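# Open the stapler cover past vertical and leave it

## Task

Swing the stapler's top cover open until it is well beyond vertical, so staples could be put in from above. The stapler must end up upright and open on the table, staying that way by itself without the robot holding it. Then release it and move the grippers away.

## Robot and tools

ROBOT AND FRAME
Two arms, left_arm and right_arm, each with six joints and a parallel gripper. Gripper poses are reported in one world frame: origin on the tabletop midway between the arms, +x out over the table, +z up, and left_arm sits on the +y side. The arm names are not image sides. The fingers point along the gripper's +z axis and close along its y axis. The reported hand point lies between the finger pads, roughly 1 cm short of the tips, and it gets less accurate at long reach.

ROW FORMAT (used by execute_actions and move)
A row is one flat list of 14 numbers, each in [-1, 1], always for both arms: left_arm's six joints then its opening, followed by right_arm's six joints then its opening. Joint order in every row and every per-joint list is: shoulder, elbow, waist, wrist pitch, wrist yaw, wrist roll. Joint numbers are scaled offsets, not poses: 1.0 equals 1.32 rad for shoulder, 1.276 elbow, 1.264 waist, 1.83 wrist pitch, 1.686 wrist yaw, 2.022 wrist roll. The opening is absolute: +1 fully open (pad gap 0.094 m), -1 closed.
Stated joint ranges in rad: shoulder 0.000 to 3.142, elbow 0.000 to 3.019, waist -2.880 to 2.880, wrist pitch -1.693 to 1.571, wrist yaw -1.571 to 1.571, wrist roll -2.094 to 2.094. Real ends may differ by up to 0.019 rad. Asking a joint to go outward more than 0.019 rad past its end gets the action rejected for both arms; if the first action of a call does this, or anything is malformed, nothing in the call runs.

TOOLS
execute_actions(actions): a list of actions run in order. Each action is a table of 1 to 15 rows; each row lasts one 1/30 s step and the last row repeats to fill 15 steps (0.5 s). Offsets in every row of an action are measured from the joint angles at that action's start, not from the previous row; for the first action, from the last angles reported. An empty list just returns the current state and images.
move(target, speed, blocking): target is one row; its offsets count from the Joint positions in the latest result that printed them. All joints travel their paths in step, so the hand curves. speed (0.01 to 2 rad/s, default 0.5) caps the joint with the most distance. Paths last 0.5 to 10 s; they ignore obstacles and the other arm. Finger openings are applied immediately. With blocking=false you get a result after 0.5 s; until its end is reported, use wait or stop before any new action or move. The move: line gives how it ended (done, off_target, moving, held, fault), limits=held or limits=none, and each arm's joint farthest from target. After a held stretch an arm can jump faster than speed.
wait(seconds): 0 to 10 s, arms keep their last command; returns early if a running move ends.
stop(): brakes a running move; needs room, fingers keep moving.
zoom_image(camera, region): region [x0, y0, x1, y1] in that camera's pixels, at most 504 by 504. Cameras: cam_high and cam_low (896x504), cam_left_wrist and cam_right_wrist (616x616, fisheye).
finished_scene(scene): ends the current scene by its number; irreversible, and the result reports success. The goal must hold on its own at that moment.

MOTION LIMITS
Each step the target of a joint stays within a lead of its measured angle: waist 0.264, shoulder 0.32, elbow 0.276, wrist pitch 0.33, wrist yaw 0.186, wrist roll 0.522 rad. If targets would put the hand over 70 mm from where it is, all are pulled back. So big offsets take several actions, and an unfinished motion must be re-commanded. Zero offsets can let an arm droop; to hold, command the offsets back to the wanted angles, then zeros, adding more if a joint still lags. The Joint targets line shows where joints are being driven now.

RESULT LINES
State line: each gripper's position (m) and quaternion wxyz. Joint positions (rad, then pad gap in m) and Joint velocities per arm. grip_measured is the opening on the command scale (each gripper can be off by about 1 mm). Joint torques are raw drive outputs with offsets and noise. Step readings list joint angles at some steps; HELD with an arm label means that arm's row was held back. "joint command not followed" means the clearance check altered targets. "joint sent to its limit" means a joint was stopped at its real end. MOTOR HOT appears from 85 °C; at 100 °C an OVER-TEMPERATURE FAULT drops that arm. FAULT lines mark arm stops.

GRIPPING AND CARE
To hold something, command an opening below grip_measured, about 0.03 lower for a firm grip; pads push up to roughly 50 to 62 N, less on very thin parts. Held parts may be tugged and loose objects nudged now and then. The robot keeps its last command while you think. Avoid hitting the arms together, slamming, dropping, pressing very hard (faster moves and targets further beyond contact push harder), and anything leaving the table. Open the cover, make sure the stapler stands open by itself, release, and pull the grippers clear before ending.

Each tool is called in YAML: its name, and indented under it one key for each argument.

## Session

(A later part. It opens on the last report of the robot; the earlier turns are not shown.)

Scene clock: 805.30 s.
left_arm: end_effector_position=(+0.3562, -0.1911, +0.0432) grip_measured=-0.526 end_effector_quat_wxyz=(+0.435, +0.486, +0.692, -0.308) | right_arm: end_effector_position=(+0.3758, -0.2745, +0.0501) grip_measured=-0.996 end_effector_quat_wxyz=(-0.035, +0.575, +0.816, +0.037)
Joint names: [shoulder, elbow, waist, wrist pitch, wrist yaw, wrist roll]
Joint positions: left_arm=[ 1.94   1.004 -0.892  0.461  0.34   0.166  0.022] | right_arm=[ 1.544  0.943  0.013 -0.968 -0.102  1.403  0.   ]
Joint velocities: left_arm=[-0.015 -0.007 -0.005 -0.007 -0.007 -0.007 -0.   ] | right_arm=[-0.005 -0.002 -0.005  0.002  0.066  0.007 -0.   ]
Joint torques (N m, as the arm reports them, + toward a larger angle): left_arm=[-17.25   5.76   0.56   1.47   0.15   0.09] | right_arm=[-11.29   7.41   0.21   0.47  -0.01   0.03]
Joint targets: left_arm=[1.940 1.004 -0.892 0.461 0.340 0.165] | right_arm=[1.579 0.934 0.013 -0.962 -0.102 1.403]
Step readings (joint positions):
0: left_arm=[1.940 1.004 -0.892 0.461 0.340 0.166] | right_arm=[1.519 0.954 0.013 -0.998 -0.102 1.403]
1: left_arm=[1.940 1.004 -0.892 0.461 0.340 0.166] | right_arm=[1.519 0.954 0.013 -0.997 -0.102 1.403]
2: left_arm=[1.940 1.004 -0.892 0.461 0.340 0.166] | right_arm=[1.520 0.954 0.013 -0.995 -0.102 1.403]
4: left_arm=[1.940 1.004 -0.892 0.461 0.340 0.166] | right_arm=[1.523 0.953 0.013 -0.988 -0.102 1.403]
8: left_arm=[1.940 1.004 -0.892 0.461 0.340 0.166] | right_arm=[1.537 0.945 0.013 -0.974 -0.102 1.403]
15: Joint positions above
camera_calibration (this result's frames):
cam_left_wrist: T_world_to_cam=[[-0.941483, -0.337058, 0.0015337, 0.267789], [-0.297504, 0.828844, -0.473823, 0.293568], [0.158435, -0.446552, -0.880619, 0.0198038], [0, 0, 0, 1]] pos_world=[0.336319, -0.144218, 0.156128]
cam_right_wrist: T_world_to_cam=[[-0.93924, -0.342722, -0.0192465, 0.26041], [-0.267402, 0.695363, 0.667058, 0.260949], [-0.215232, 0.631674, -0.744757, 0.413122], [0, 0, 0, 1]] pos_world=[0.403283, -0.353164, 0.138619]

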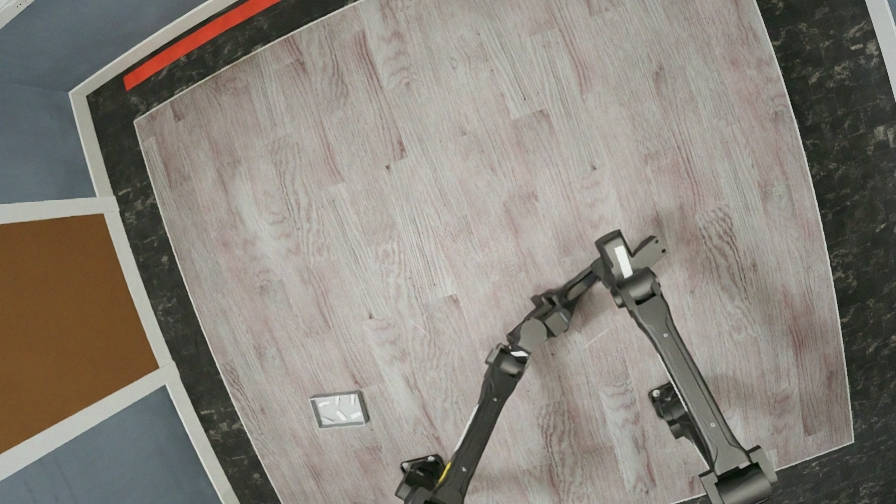

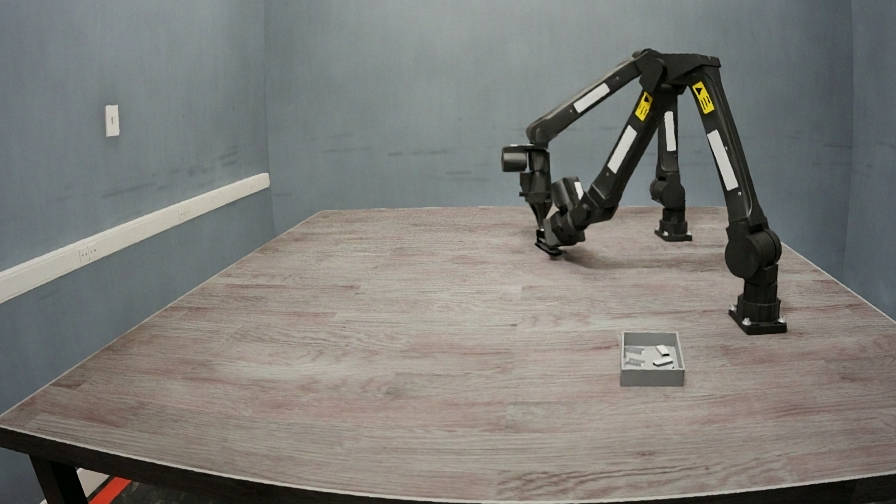

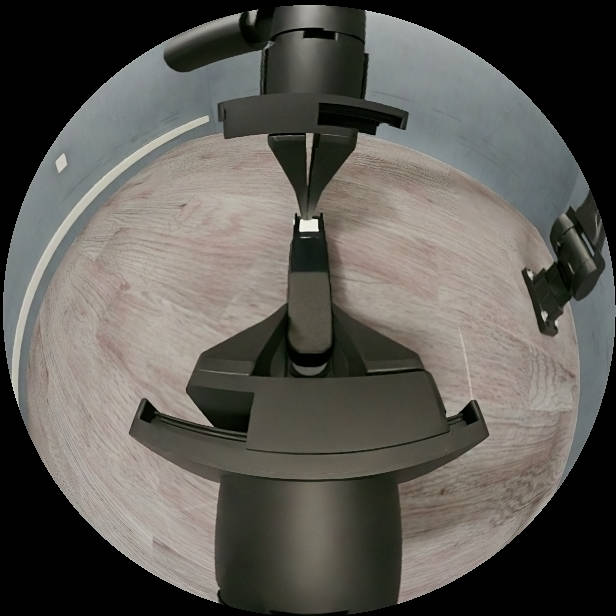

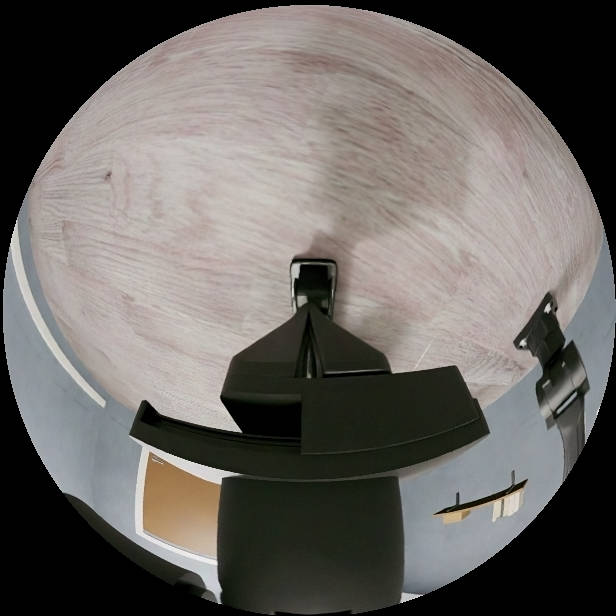

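execute_actions:
  actions:
    - [[0,0,0,0,0,0,-0.565, 0.034,0,0,0,0.009,0,-1]]

zoom_image:
  camera: "cam_left_wrist"
  region: [270, 180, 350, 260]

Scene clock: 808.27 s.
left_arm: end_effector_position=(+0.3562, -0.1911, +0.0432) grip_measured=-0.526 end_effector_quat_wxyz=(+0.435, +0.486, +0.692, -0.308) | right_arm: end_effector_position=(+0.3760, -0.2755, +0.0500) grip_measured=-0.996 end_effector_quat_wxyz=(-0.033, +0.576, +0.816, +0.034)
Joint names: [shoulder, elbow, waist, wrist pitch, wrist yaw, wrist roll]
Joint positions: left_arm=[ 1.94   1.004 -0.892  0.461  0.34   0.166  0.022] | right_arm=[ 1.544  0.943  0.013 -0.968 -0.096  1.403  0.   ]
Joint velocities: left_arm=[ 0.005 -0.007  0.005 -0.002  0.066  0.051 -0.   ] | right_arm=[ 0.005  0.012 -0.005 -0.007  0.051 -0.066 -0.   ]
Joint torques (N m, as the arm reports them, + toward a larger angle): left_arm=[-17.5    5.85   0.59   1.53   0.13   0.07] | right_arm=[-10.22   8.22   0.61   0.25   0.38   0.03]
Joint targets: left_arm=[1.940 1.004 -0.892 0.461 0.340 0.166] | right_arm=[1.589 0.943 0.013 -0.968 -0.087 1.403]
Step readings (joint positions):
0: left_arm=[1.940 1.004 -0.892 0.461 0.340 0.166] | right_arm=[1.544 0.943 0.013 -0.968 -0.102 1.403]
1: left_arm=[1.940 1.004 -0.892 0.461 0.340 0.166] | right_arm=[1.544 0.943 0.013 -0.968 -0.099 1.403]
2: left_arm=[1.940 1.004 -0.892 0.461 0.340 0.166] | right_arm=[1.544 0.943 0.013 -0.968 -0.097 1.403]
4: left_arm=[1.940 1.004 -0.892 0.461 0.340 0.166] | right_arm=[1.544 0.943 0.013 -0.968 -0.096 1.403]
8: left_arm=[1.940 1.004 -0.892 0.461 0.340 0.166] | right_arm=[1.544 0.943 0.013 -0.968 -0.096 1.403]
15: Joint positions above
camera_calibration (this result's frames):
cam_left_wrist: T_world_to_cam=[[-0.941483, -0.337058, 0.0015337, 0.267789], [-0.297504, 0.828844, -0.473823, 0.293568], [0.158435, -0.446552, -0.880619, 0.0198038], [0, 0, 0, 1]] pos_world=[0.336319, -0.144218, 0.156128]
cam_right_wrist: T_world_to_cam=[[-0.939224, -0.342823, -0.0181817, 0.26014], [-0.268098, 0.699362, 0.662583, 0.263369], [-0.214433, 0.627188, -0.748768, 0.412397], [0, 0, 0, 1]] pos_world=[0.403369, -0.353659, 0.139016]

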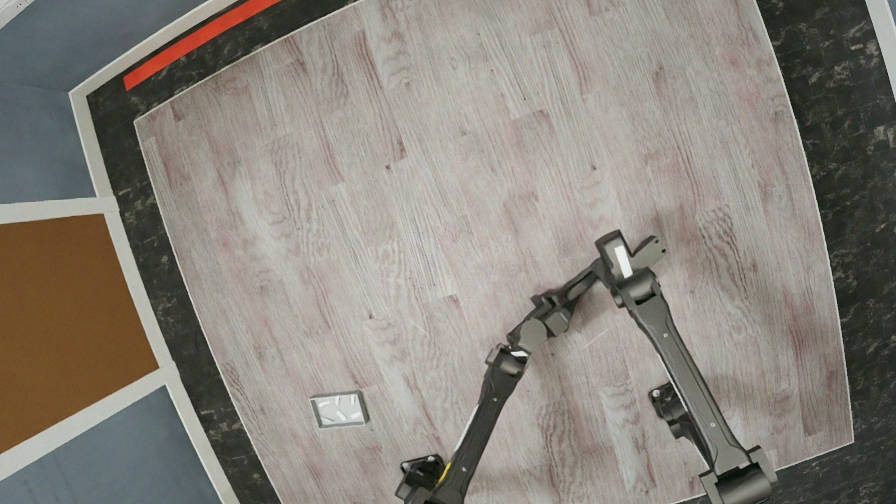

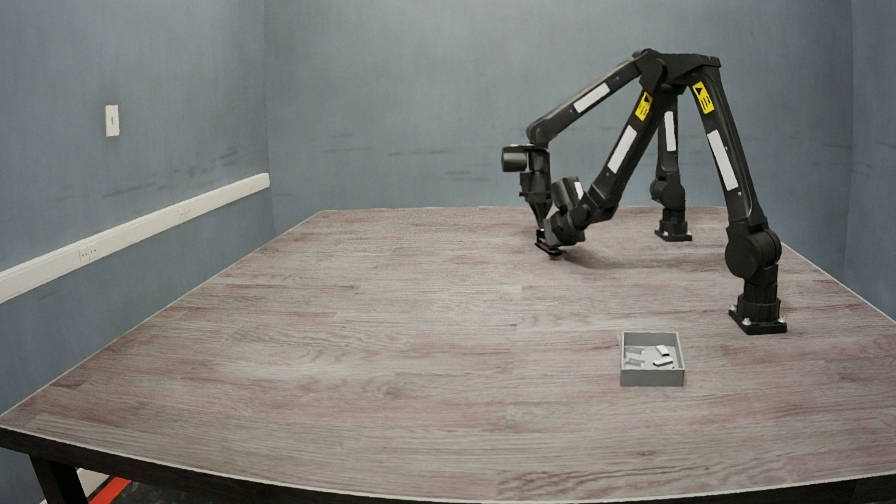

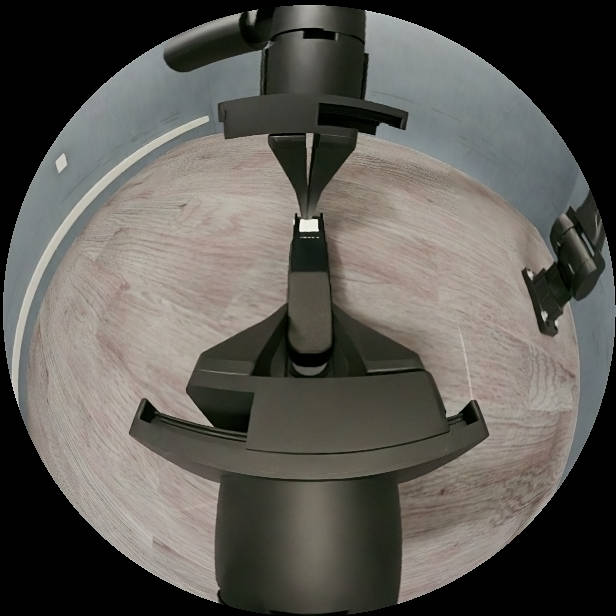

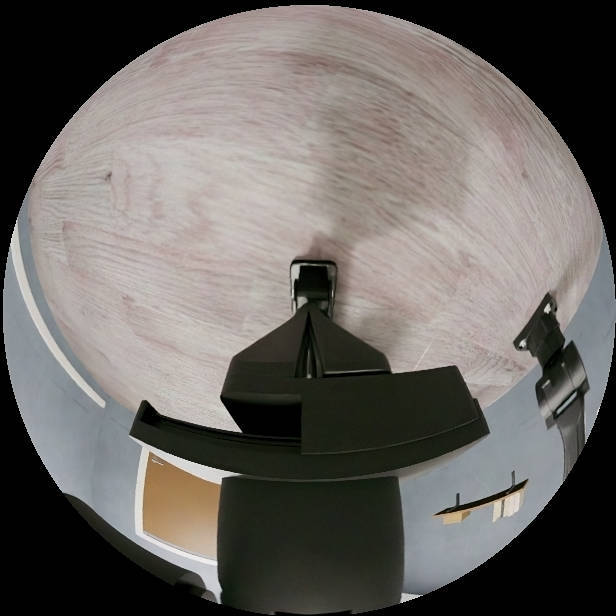

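Region (270, 180, 350, 260) of cam_left_wrist's 616x616 image, scaled by 6.300, with more detail than that image has.

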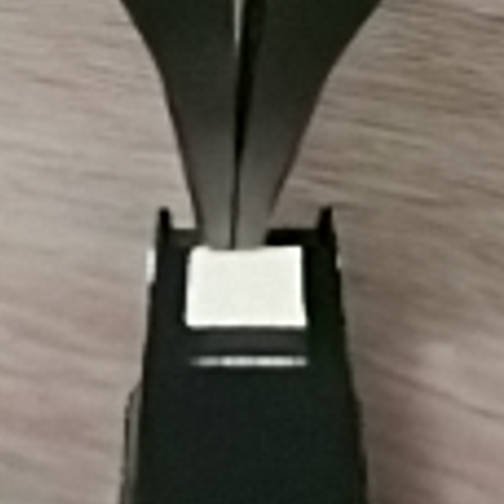

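zoom_image:
  camera: "cam_low"
  region: [520, 215, 580, 265]

zoom_image:
  camera: "cam_high"
  region: [540, 240, 640, 320]

Region (520, 215, 580, 265) of cam_low's 896x504 image, scaled by 8.400, with more detail than that image has.

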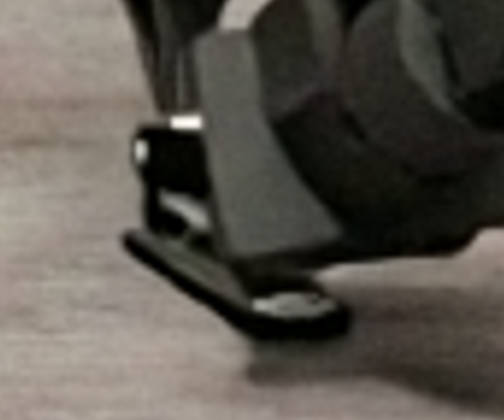

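Region (540, 240, 640, 320) of cam_high's 896x504 image, scaled by 5.040, with more detail than that image has; it fills the top 403 rows of this view, and the rest is white.

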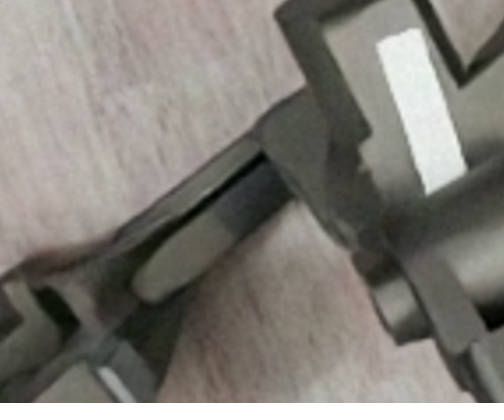

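execute_actions:
  actions:
    - [[0,0,0,0,0,0,-0.565, -0.015,0,0,-0.01,0,0,-1],[0,0,0,0,0,0,-0.565, -0.025,0,0,-0.017,0,0,-1],[0,0,0,0,0,0,-0.565, -0.0326,0,0,-0.0224,0,0,-1]]

move:
  target: [0,0,0,0,0,0,-0.565, 0,0,0.0775,0,-0.005,0.047,-1]
  speed: 0.15

Scene clock: 824.20 s.
left_arm: end_effector_position=(+0.3562, -0.1911, +0.0432) grip_measured=-0.526 end_effector_quat_wxyz=(+0.435, +0.486, +0.692, -0.308) | right_arm: end_effector_position=(+0.3704, -0.2765, +0.0616) grip_measured=-0.996 end_effector_quat_wxyz=(-0.034, +0.576, +0.816, +0.034)
Joint names: [shoulder, elbow, waist, wrist pitch, wrist yaw, wrist roll]
Joint positions: left_arm=[ 1.94   1.004 -0.892  0.461  0.34   0.166  0.022] | right_arm=[ 1.513  0.943  0.013 -1.001 -0.096  1.403  0.   ]
Joint velocities: left_arm=[-0.015 -0.007  0.005 -0.007  0.007 -0.11   0.   ] | right_arm=[-0.015  0.002  0.005  0.027  0.037 -0.051 -0.001]
Joint torques (N m, as the arm reports them, + toward a larger angle): left_arm=[-17.26   5.8    0.39   1.54   0.13   0.07] | right_arm=[-14.74   8.37   0.63  -0.14  -0.01   0.03]
Joint targets: left_arm=[1.940 1.004 -0.892 0.461 0.340 0.166] | right_arm=[1.501 0.943 0.013 -1.009 -0.096 1.403]
Step readings (joint positions):
0: left_arm=[1.940 1.004 -0.892 0.461 0.340 0.166] | right_arm=[1.544 0.943 0.013 -0.968 -0.096 1.403]
1: left_arm=[1.940 1.004 -0.892 0.461 0.340 0.166] | right_arm=[1.542 0.943 0.013 -0.969 -0.096 1.403]
2: left_arm=[1.940 1.004 -0.892 0.461 0.340 0.166] | right_arm=[1.540 0.943 0.013 -0.973 -0.096 1.403]
4: left_arm=[1.940 1.004 -0.892 0.461 0.340 0.166] | right_arm=[1.534 0.943 0.013 -0.990 -0.096 1.403]
8: left_arm=[1.940 1.004 -0.892 0.461 0.340 0.166] | right_arm=[1.517 0.943 0.013 -1.000 -0.096 1.403]
15: Joint positions above
camera_calibration (this result's frames):
cam_left_wrist: T_world_to_cam=[[-0.941483, -0.337058, 0.0015337, 0.267789], [-0.297504, 0.828844, -0.473823, 0.293568], [0.158435, -0.446552, -0.880619, 0.0198038], [0, 0, 0, 1]] pos_world=[0.336319, -0.144218, 0.156128]
cam_right_wrist: T_world_to_cam=[[-0.939251, -0.342821, -0.016746, 0.25467], [-0.267059, 0.699289, 0.66308, 0.254392], [-0.215608, 0.627271, -0.748361, 0.420882], [0, 0, 0, 1]] pos_world=[0.397882, -0.354595, 0.150554]

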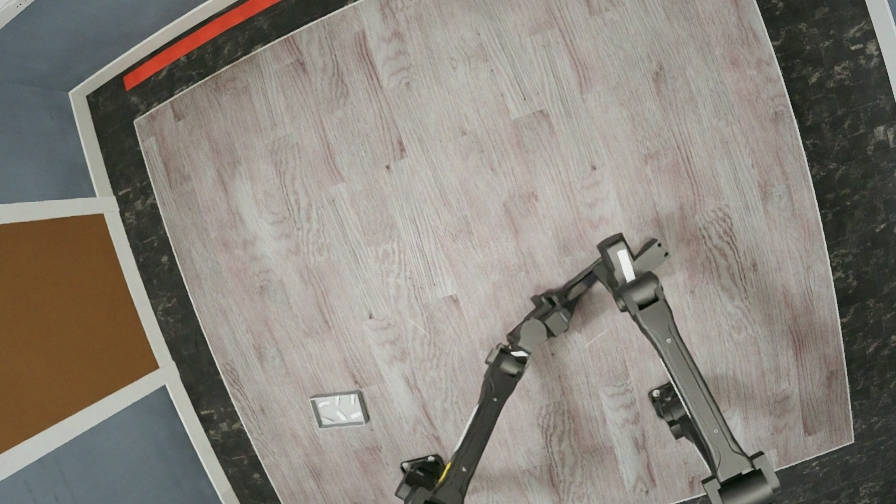

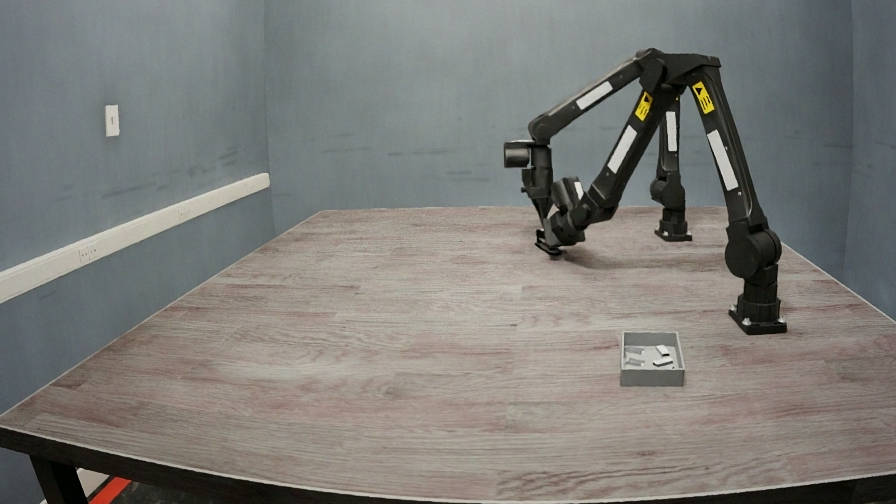

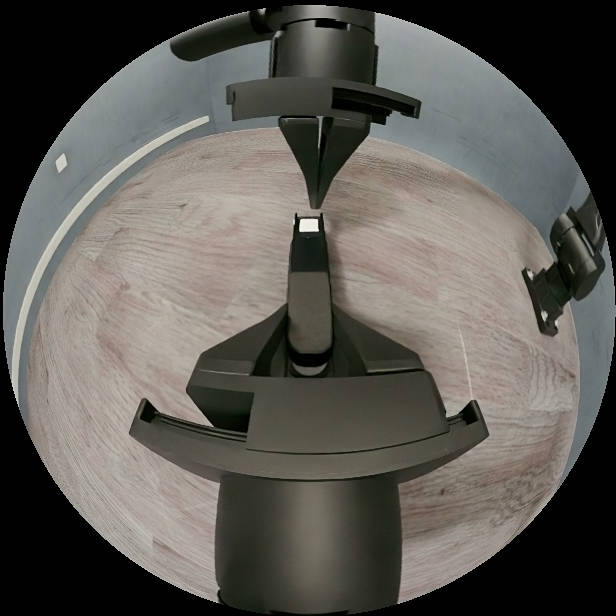

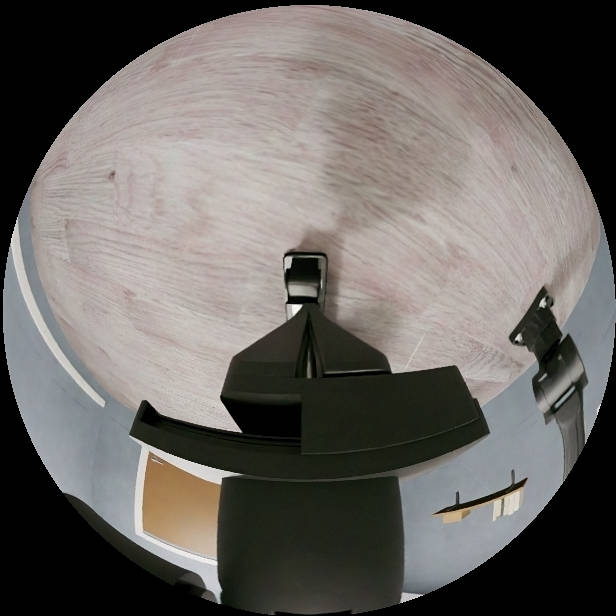

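Scene clock: 825.43 s.
left_arm: end_effector_position=(+0.3562, -0.1911, +0.0432) grip_measured=-0.526 end_effector_quat_wxyz=(+0.435, +0.486, +0.692, -0.308) | right_arm: end_effector_position=(+0.3608, -0.2408, +0.0617) grip_measured=-0.996 end_effector_quat_wxyz=(-0.039, +0.573, +0.818, +0.033)
Joint names: [shoulder, elbow, waist, wrist pitch, wrist yaw, wrist roll]
Joint positions: left_arm=[ 1.94   1.004 -0.892  0.461  0.34   0.166  0.022] | right_arm=[ 1.513  0.943  0.105 -1.001 -0.102  1.488  0.   ]
Joint velocities: left_arm=[ 0.015 -0.002 -0.005 -0.002 -0.051  0.095  0.   ] | right_arm=[ 0.005  0.002 -0.015 -0.012 -0.022 -0.007  0.001]
Joint torques (N m, as the arm reports them, + toward a larger angle): left_arm=[-17.23   5.86   0.55   1.61   0.13   0.05] | right_arm=[-13.78   8.39   1.24   0.23  -0.14   0.15]
Joint targets: left_arm=[1.940 1.004 -0.892 0.461 0.340 0.166] | right_arm=[1.513 0.943 0.110 -1.001 -0.105 1.498]
move: done; limits=none; left_arm: farthest joint: the waist, 0.000 radians from its target (0.000 radians at the start); right_arm: farthest joint: the wrist roll, 0.010 radians from its target (0.095 radians at the start)
camera_calibration (this result's frames):
cam_left_wrist: T_world_to_cam=[[-0.941483, -0.337058, 0.0015337, 0.267789], [-0.297504, 0.828844, -0.473823, 0.293568], [0.158435, -0.446552, -0.880619, 0.0198038], [0, 0, 0, 1]] pos_world=[0.336319, -0.144218, 0.156128]
cam_right_wrist: T_world_to_cam=[[-0.936851, -0.349609, -0.00912774, 0.254944], [-0.265807, 0.69484, 0.66824, 0.224974], [-0.227281, 0.628467, -0.74389, 0.400729], [0, 0, 0, 1]] pos_world=[0.389722, -0.319035, 0.150089]

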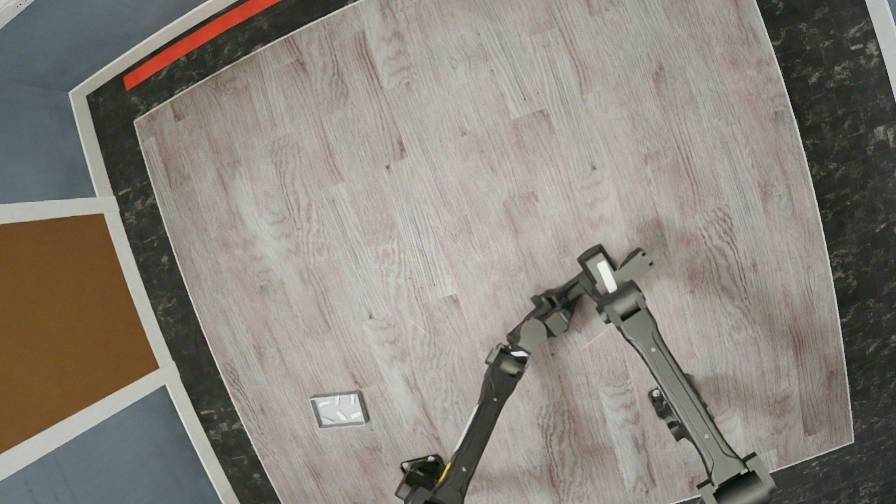

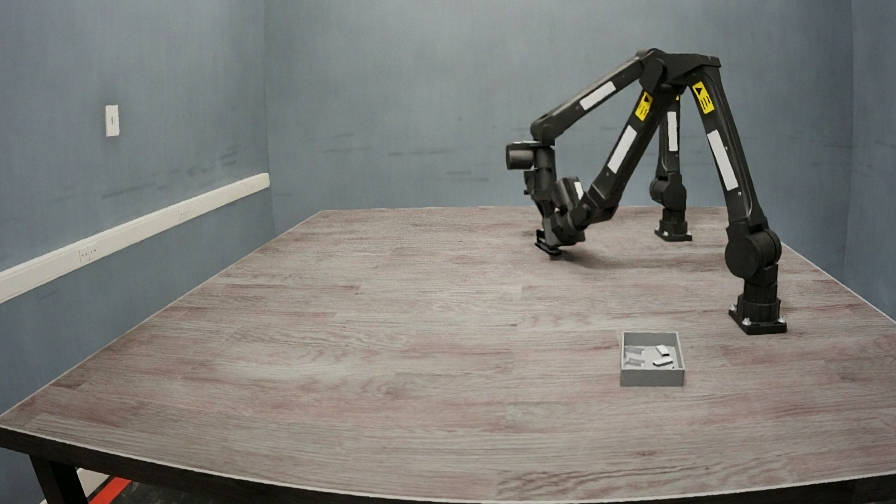

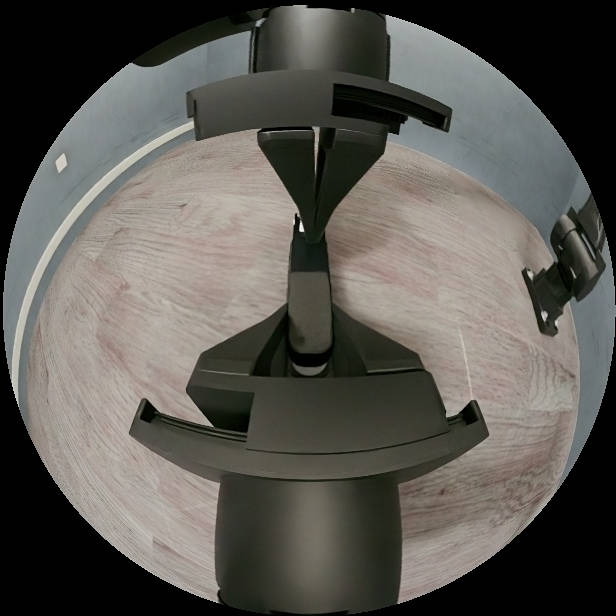

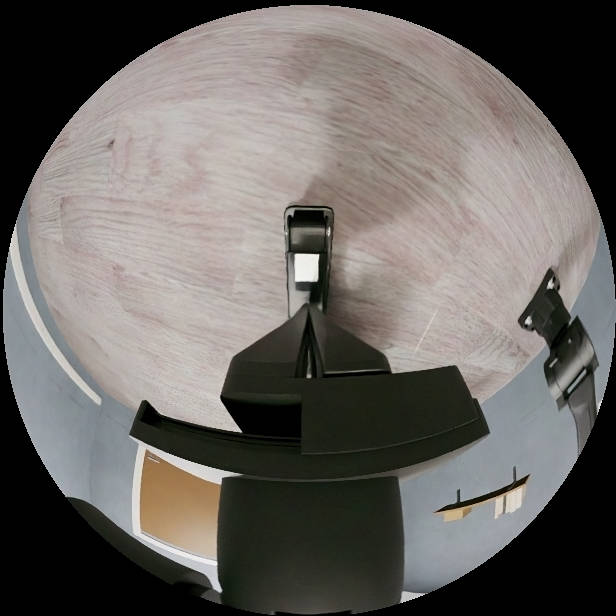

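execute_actions:
  actions: []

Scene clock: 834.57 s.
left_arm: end_effector_position=(+0.3562, -0.1911, +0.0432) grip_measured=-0.526 end_effector_quat_wxyz=(+0.435, +0.486, +0.692, -0.308) | right_arm: end_effector_position=(+0.3608, -0.2408, +0.0617) grip_measured=-0.996 end_effector_quat_wxyz=(-0.039, +0.573, +0.818, +0.033)
Joint names: [shoulder, elbow, waist, wrist pitch, wrist yaw, wrist roll]
Joint positions: left_arm=[ 1.94   1.004 -0.892  0.461  0.34   0.166  0.022] | right_arm=[ 1.513  0.943  0.105 -1.001 -0.102  1.489  0.   ]
Joint velocities: left_arm=[-0.005 -0.012 -0.015  0.027 -0.066 -0.022 -0.001] | right_arm=[-0.015 -0.022 -0.005  0.017  0.022  0.007 -0.   ]
Joint torques (N m, as the arm reports them, + toward a larger angle): left_arm=[-17.38   5.9    0.55   1.52   0.13   0.08] | right_arm=[-13.78   8.37   1.05   0.24  -0.14   0.13]
Joint targets: left_arm=[1.940 1.004 -0.892 0.461 0.340 0.166] | right_arm=[1.513 0.943 0.110 -1.001 -0.105 1.498]
camera_calibration (this result's frames):
cam_left_wrist: T_world_to_cam=[[-0.941483, -0.337058, 0.0015337, 0.267789], [-0.297504, 0.828844, -0.473823, 0.293568], [0.158435, -0.446552, -0.880619, 0.0198038], [0, 0, 0, 1]] pos_world=[0.336319, -0.144218, 0.156128]
cam_right_wrist: T_world_to_cam=[[-0.936984, -0.349254, -0.00908907, 0.255075], [-0.265519, 0.694947, 0.668243, 0.224896], [-0.22707, 0.628546, -0.743888, 0.400672], [0, 0, 0, 1]] pos_world=[0.389696, -0.319045, 0.150088]

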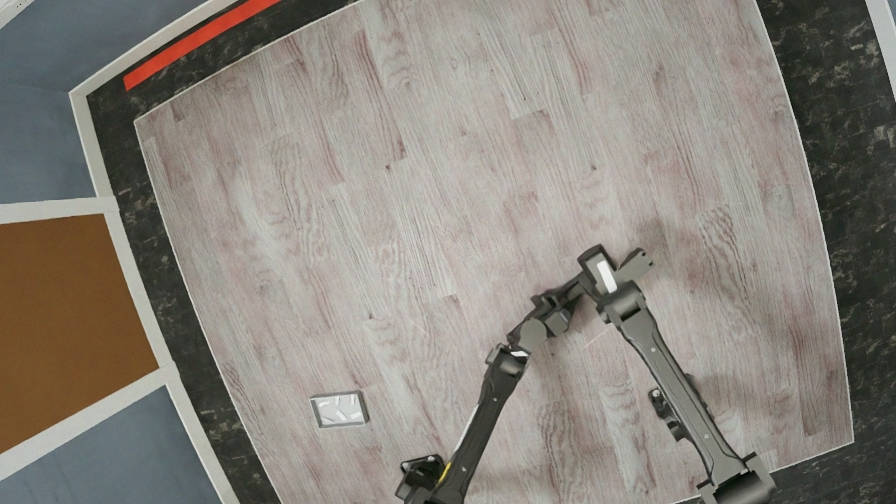

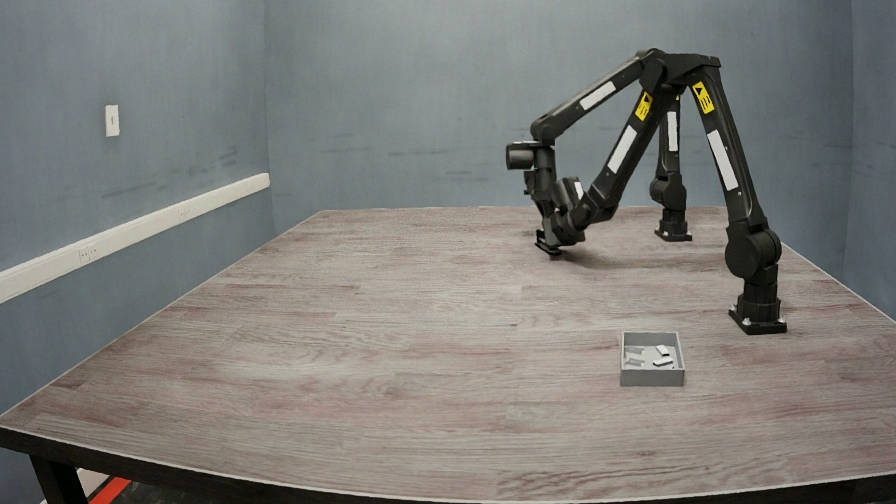

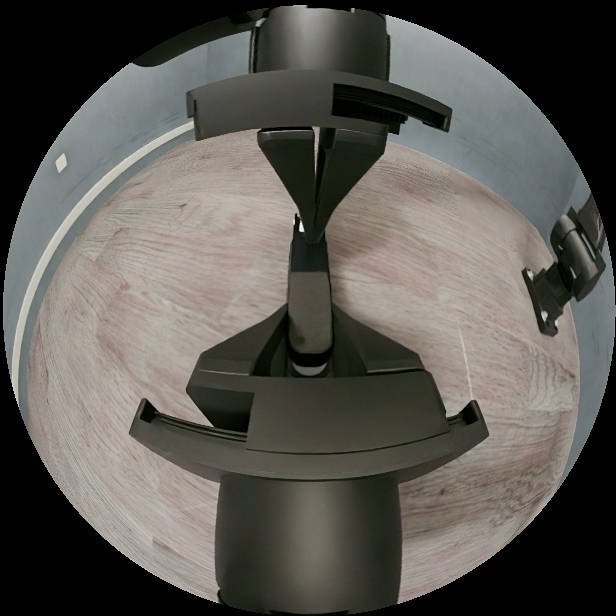

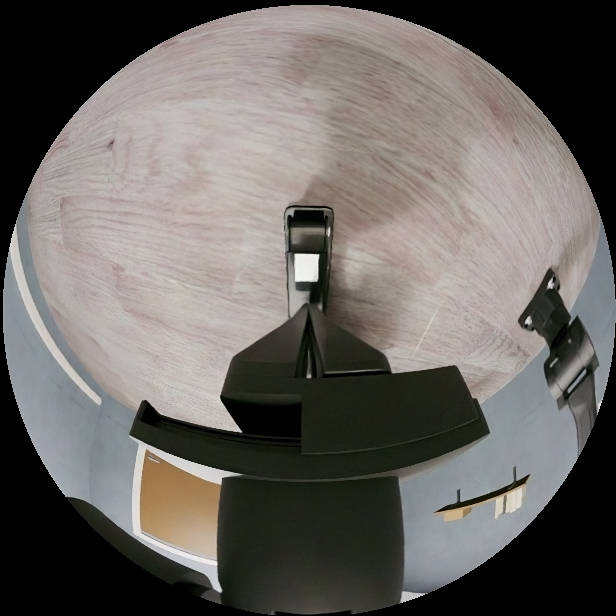

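zoom_image:
  camera: "cam_right_wrist"
  region: [250, 180, 370, 330]

zoom_image:
  camera: "cam_left_wrist"
  region: [250, 190, 370, 390]

Region (250, 180, 370, 330) of cam_right_wrist's 616x616 image, scaled by 3.360, with more detail than that image has; it fills the left 403 columns of this view, and the rest is white.

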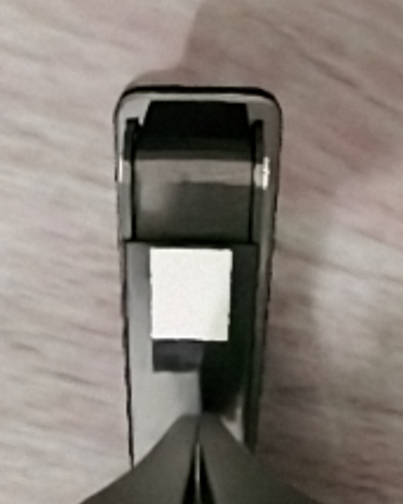

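Region (250, 190, 370, 390) of cam_left_wrist's 616x616 image, scaled by 2.520, with more detail than that image has; it fills the left 302 columns of this view, and the rest is white.

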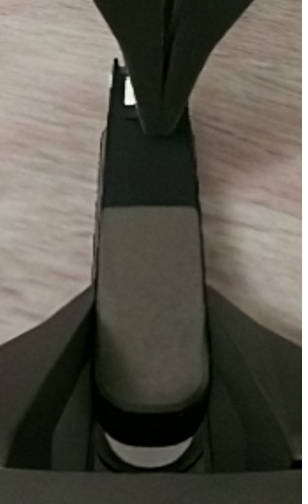

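execute_actions:
  actions:
    - [[0,0,0,0,0,0,-0.565, 0.02,-0.006,0,0.008,0,0,-1]]
    - [[0,0,0,0,0,0,-0.565, 0.02,-0.006,0,0.008,0,0,-1]]

Scene clock: 840.30 s.
left_arm: end_effector_position=(+0.3562, -0.1911, +0.0432) grip_measured=-0.526 end_effector_quat_wxyz=(+0.435, +0.486, +0.692, -0.308) | right_arm: end_effector_position=(+0.3635, -0.2400, +0.0617) grip_measured=-0.996 end_effector_quat_wxyz=(-0.035, +0.573, +0.818, +0.037)
Joint names: [shoulder, elbow, waist, wrist pitch, wrist yaw, wrist roll]
Joint positions: left_arm=[ 1.94   1.004 -0.892  0.461  0.34   0.166  0.022] | right_arm=[ 1.513  0.943  0.105 -0.99  -0.102  1.489  0.   ]
Joint velocities: left_arm=[ 0.005 -0.012 -0.005  0.012 -0.007 -0.066 -0.001] | right_arm=[ 0.005  0.002 -0.005 -0.012 -0.066 -0.022  0.   ]
Joint torques (N m, as the arm reports them, + toward a larger angle): left_arm=[-17.25   5.84   0.59   1.52   0.14   0.08] | right_arm=[-11.44   7.75   0.63   0.6   -0.02   0.03]
Joint targets: left_arm=[1.940 1.004 -0.892 0.461 0.340 0.166] | right_arm=[1.539 0.936 0.105 -0.981 -0.102 1.489]
Step readings (joint positions; steps 1 to 15: 1st action; 16 to 30: 2nd action):
0: left_arm=[1.940 1.004 -0.892 0.461 0.340 0.166] | right_arm=[1.513 0.943 0.105 -1.001 -0.102 1.489]
1: left_arm=[1.940 1.004 -0.892 0.461 0.340 0.166] | right_arm=[1.513 0.943 0.105 -1.000 -0.102 1.489]
2: left_arm=[1.940 1.004 -0.892 0.461 0.340 0.166] | right_arm=[1.513 0.943 0.105 -0.999 -0.102 1.489]
4: left_arm=[1.940 1.004 -0.892 0.461 0.340 0.166] | right_arm=[1.513 0.943 0.105 -0.996 -0.102 1.489]
8: left_arm=[1.940 1.004 -0.892 0.461 0.340 0.166] | right_arm=[1.513 0.943 0.105 -0.995 -0.102 1.489]
15: left_arm=[1.940 1.004 -0.892 0.461 0.340 0.166] | right_arm=[1.513 0.943 0.105 -0.995 -0.102 1.489]
16: left_arm=[1.940 1.004 -0.892 0.461 0.340 0.166] | right_arm=[1.513 0.943 0.105 -0.995 -0.102 1.489]
17: left_arm=[1.940 1.004 -0.892 0.461 0.340 0.166] | right_arm=[1.513 0.943 0.105 -0.993 -0.102 1.489]
19: left_arm=[1.940 1.004 -0.892 0.461 0.340 0.166] | right_arm=[1.513 0.943 0.105 -0.990 -0.102 1.489]
23: left_arm=[1.940 1.004 -0.892 0.461 0.340 0.166] | right_arm=[1.513 0.943 0.105 -0.990 -0.102 1.489]
30: Joint positions above
camera_calibration (this result's frames):
cam_left_wrist: T_world_to_cam=[[-0.941483, -0.337058, 0.0015337, 0.267789], [-0.297504, 0.828844, -0.473823, 0.293568], [0.158435, -0.446552, -0.880619, 0.0198038], [0, 0, 0, 1]] pos_world=[0.336319, -0.144218, 0.156128]
cam_right_wrist: T_world_to_cam=[[-0.936821, -0.349209, -0.0204858, 0.258522], [-0.272891, 0.692932, 0.667365, 0.22734], [-0.218855, 0.630792, -0.744449, 0.39842], [0, 0, 0, 1]] pos_world=[0.391424, -0.318573, 0.15018]

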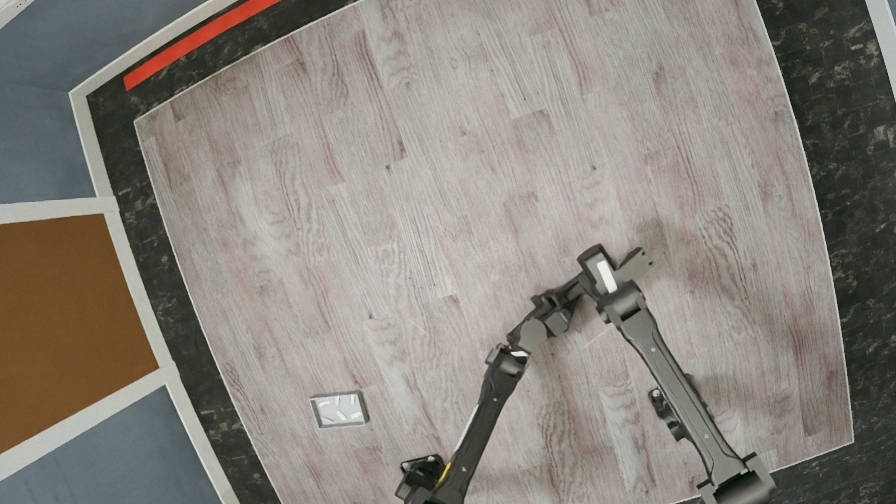

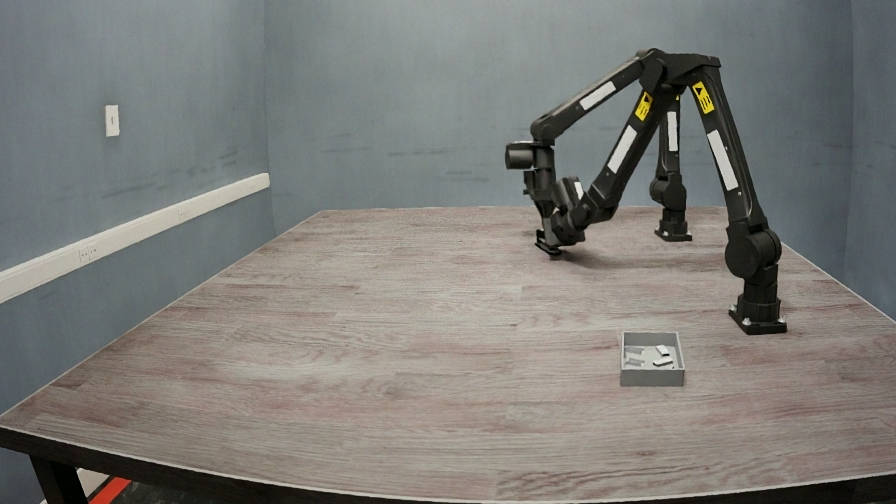

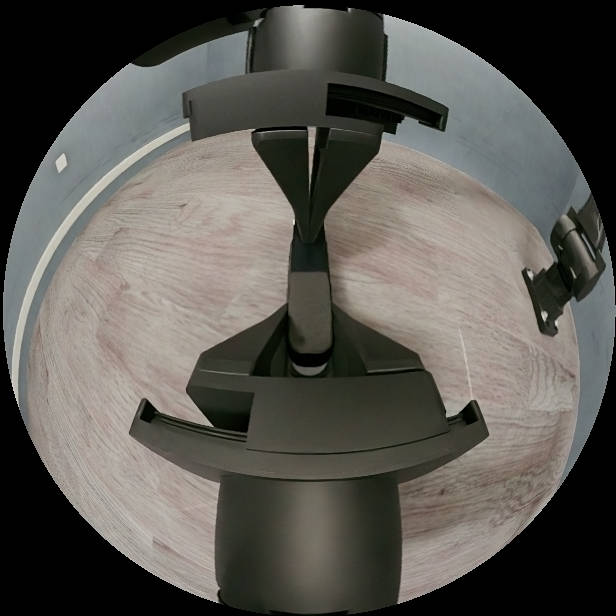

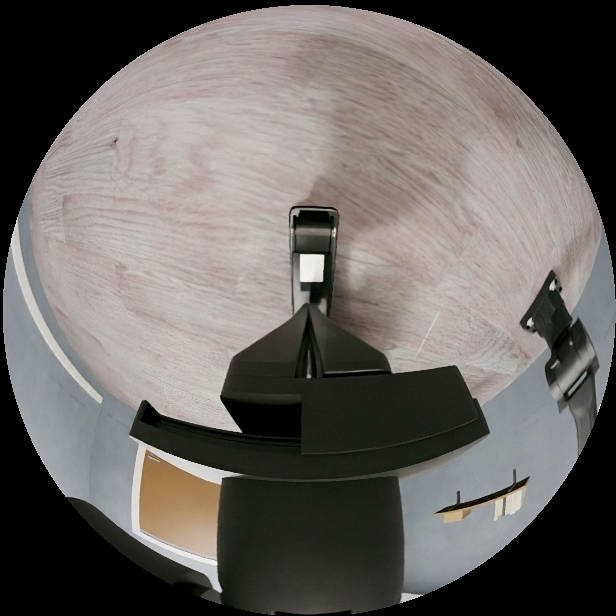

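execute_actions:
  actions:
    - [[0,0,0,0,0,0,-0.565, 0.035,0,0,0,0,0,-1]]
    - [[0,0,0,0,0,0,-0.565, 0.03,0,0,0,0,0,-1]]
    - [[0,0,0,0,0,0,-0.565, 0.03,0,0,0,0,0,-1]]

Scene clock: 845.13 s.
left_arm: end_effector_position=(+0.3562, -0.1911, +0.0432) grip_measured=-0.526 end_effector_quat_wxyz=(+0.435, +0.486, +0.692, -0.308) | right_arm: end_effector_position=(+0.3621, -0.2404, +0.0542) grip_measured=-0.996 end_effector_quat_wxyz=(-0.042, +0.573, +0.818, +0.029)
Joint names: [shoulder, elbow, waist, wrist pitch, wrist yaw, wrist roll]
Joint positions: left_arm=[ 1.94   1.004 -0.892  0.461  0.34   0.166  0.022] | right_arm=[ 1.533  0.943  0.105 -0.99  -0.102  1.489  0.   ]
Joint velocities: left_arm=[-0.015  0.002 -0.005  0.027 -0.081 -0.066  0.001] | right_arm=[ 0.005  0.017 -0.005 -0.012  0.022 -0.037  0.001]
Joint torques (N m, as the arm reports them, + toward a larger angle): left_arm=[-17.12   5.87   0.66   1.59   0.14   0.06] | right_arm=[-10.56   8.24   0.6    0.23  -0.02   0.04]
Joint targets: left_arm=[1.940 1.004 -0.892 0.461 0.340 0.166] | right_arm=[1.572 0.943 0.105 -0.990 -0.102 1.489]
Step readings (joint positions; steps 1 to 15: 1st action; 16 to 30: 2nd action; 31 to 45: 3rd action):
0: left_arm=[1.940 1.004 -0.892 0.461 0.340 0.166] | right_arm=[1.513 0.943 0.105 -0.990 -0.102 1.489]
1: left_arm=[1.940 1.004 -0.892 0.461 0.340 0.166] | right_arm=[1.513 0.943 0.105 -0.990 -0.102 1.489]
2: left_arm=[1.940 1.004 -0.892 0.461 0.340 0.166] | right_arm=[1.515 0.943 0.105 -0.990 -0.102 1.489]
4: left_arm=[1.940 1.004 -0.892 0.461 0.340 0.166] | right_arm=[1.522 0.943 0.105 -0.990 -0.102 1.489]
8: left_arm=[1.940 1.004 -0.892 0.461 0.340 0.166] | right_arm=[1.532 0.943 0.105 -0.990 -0.102 1.489]
15: left_arm=[1.940 1.004 -0.892 0.461 0.340 0.166] | right_arm=[1.532 0.943 0.105 -0.990 -0.102 1.489]
16: left_arm=[1.940 1.004 -0.892 0.461 0.340 0.166] | right_arm=[1.533 0.943 0.105 -0.990 -0.102 1.489]
17: left_arm=[1.940 1.004 -0.892 0.461 0.340 0.166] | right_arm=[1.533 0.943 0.105 -0.990 -0.102 1.489]
19: left_arm=[1.940 1.004 -0.892 0.461 0.340 0.166] | right_arm=[1.533 0.943 0.105 -0.990 -0.102 1.489]
23: left_arm=[1.940 1.004 -0.892 0.461 0.340 0.166] | right_arm=[1.533 0.943 0.105 -0.990 -0.102 1.489]
30: left_arm=[1.940 1.004 -0.892 0.461 0.340 0.166] | right_arm=[1.533 0.943 0.105 -0.990 -0.102 1.489]
31: left_arm=[1.940 1.004 -0.892 0.461 0.340 0.166] | right_arm=[1.533 0.943 0.105 -0.990 -0.102 1.489]
32: left_arm=[1.940 1.004 -0.892 0.461 0.340 0.166] | right_arm=[1.533 0.943 0.105 -0.990 -0.102 1.489]
34: left_arm=[1.940 1.004 -0.892 0.461 0.340 0.166] | right_arm=[1.533 0.943 0.105 -0.990 -0.102 1.489]
38: left_arm=[1.940 1.004 -0.892 0.461 0.340 0.166] | right_arm=[1.533 0.943 0.105 -0.990 -0.102 1.489]
45: Joint positions above
camera_calibration (this result's frames):
cam_left_wrist: T_world_to_cam=[[-0.941483, -0.337058, 0.0015337, 0.267789], [-0.297504, 0.828844, -0.473823, 0.293568], [0.158435, -0.446552, -0.880619, 0.0198038], [0, 0, 0, 1]] pos_world=[0.336319, -0.144218, 0.156128]
cam_right_wrist: T_world_to_cam=[[-0.937024, -0.349265, -0.0003507, 0.255876], [-0.25986, 0.696494, 0.668856, 0.228267], [-0.233364, 0.626826, -0.743392, 0.397033], [0, 0, 0, 1]] pos_world=[0.391732, -0.318488, 0.142563]

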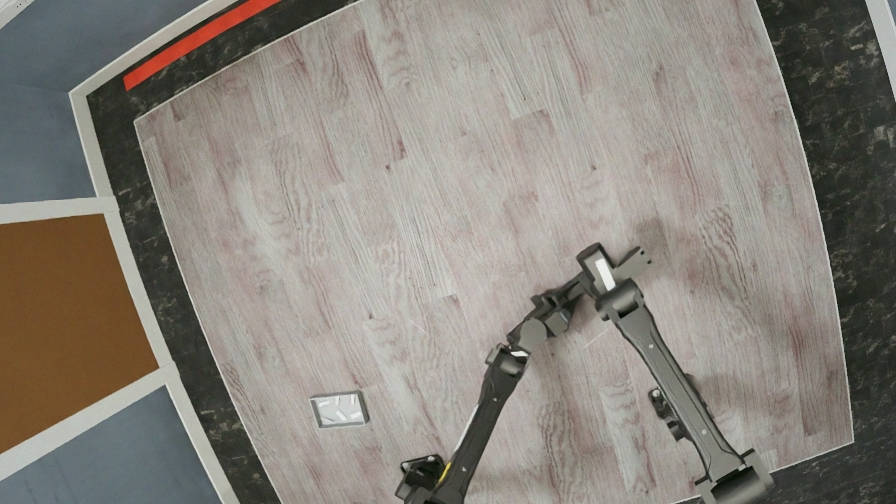

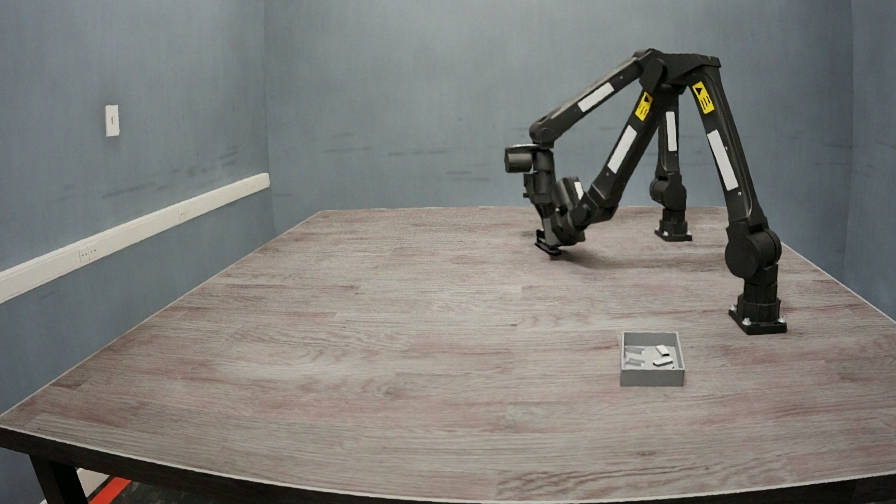

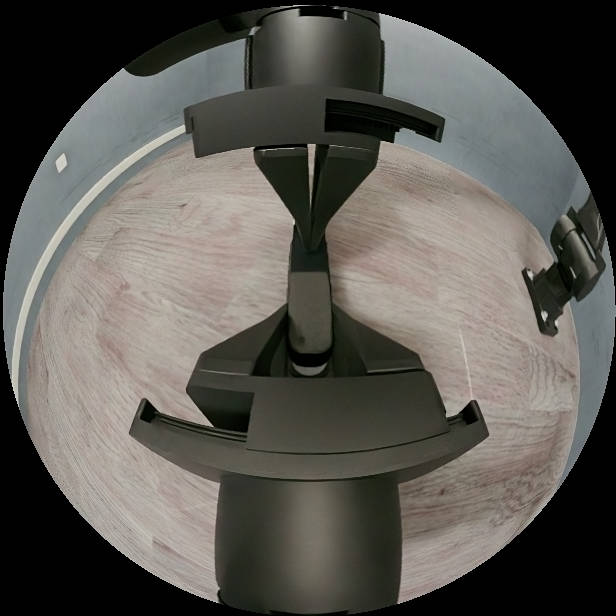

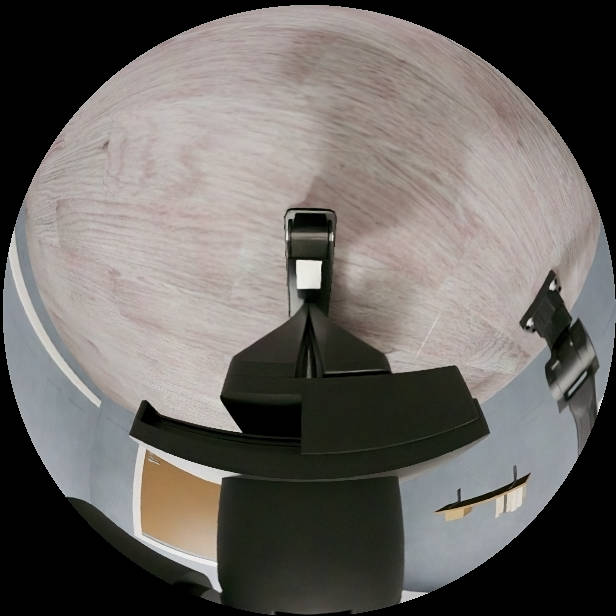

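zoom_image:
  camera: "cam_right_wrist"
  region: [270, 195, 350, 315]

Region (270, 195, 350, 315) of cam_right_wrist's 616x616 image, scaled by 4.200, with more detail than that image has.

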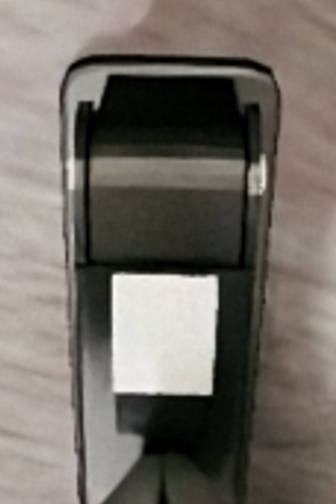

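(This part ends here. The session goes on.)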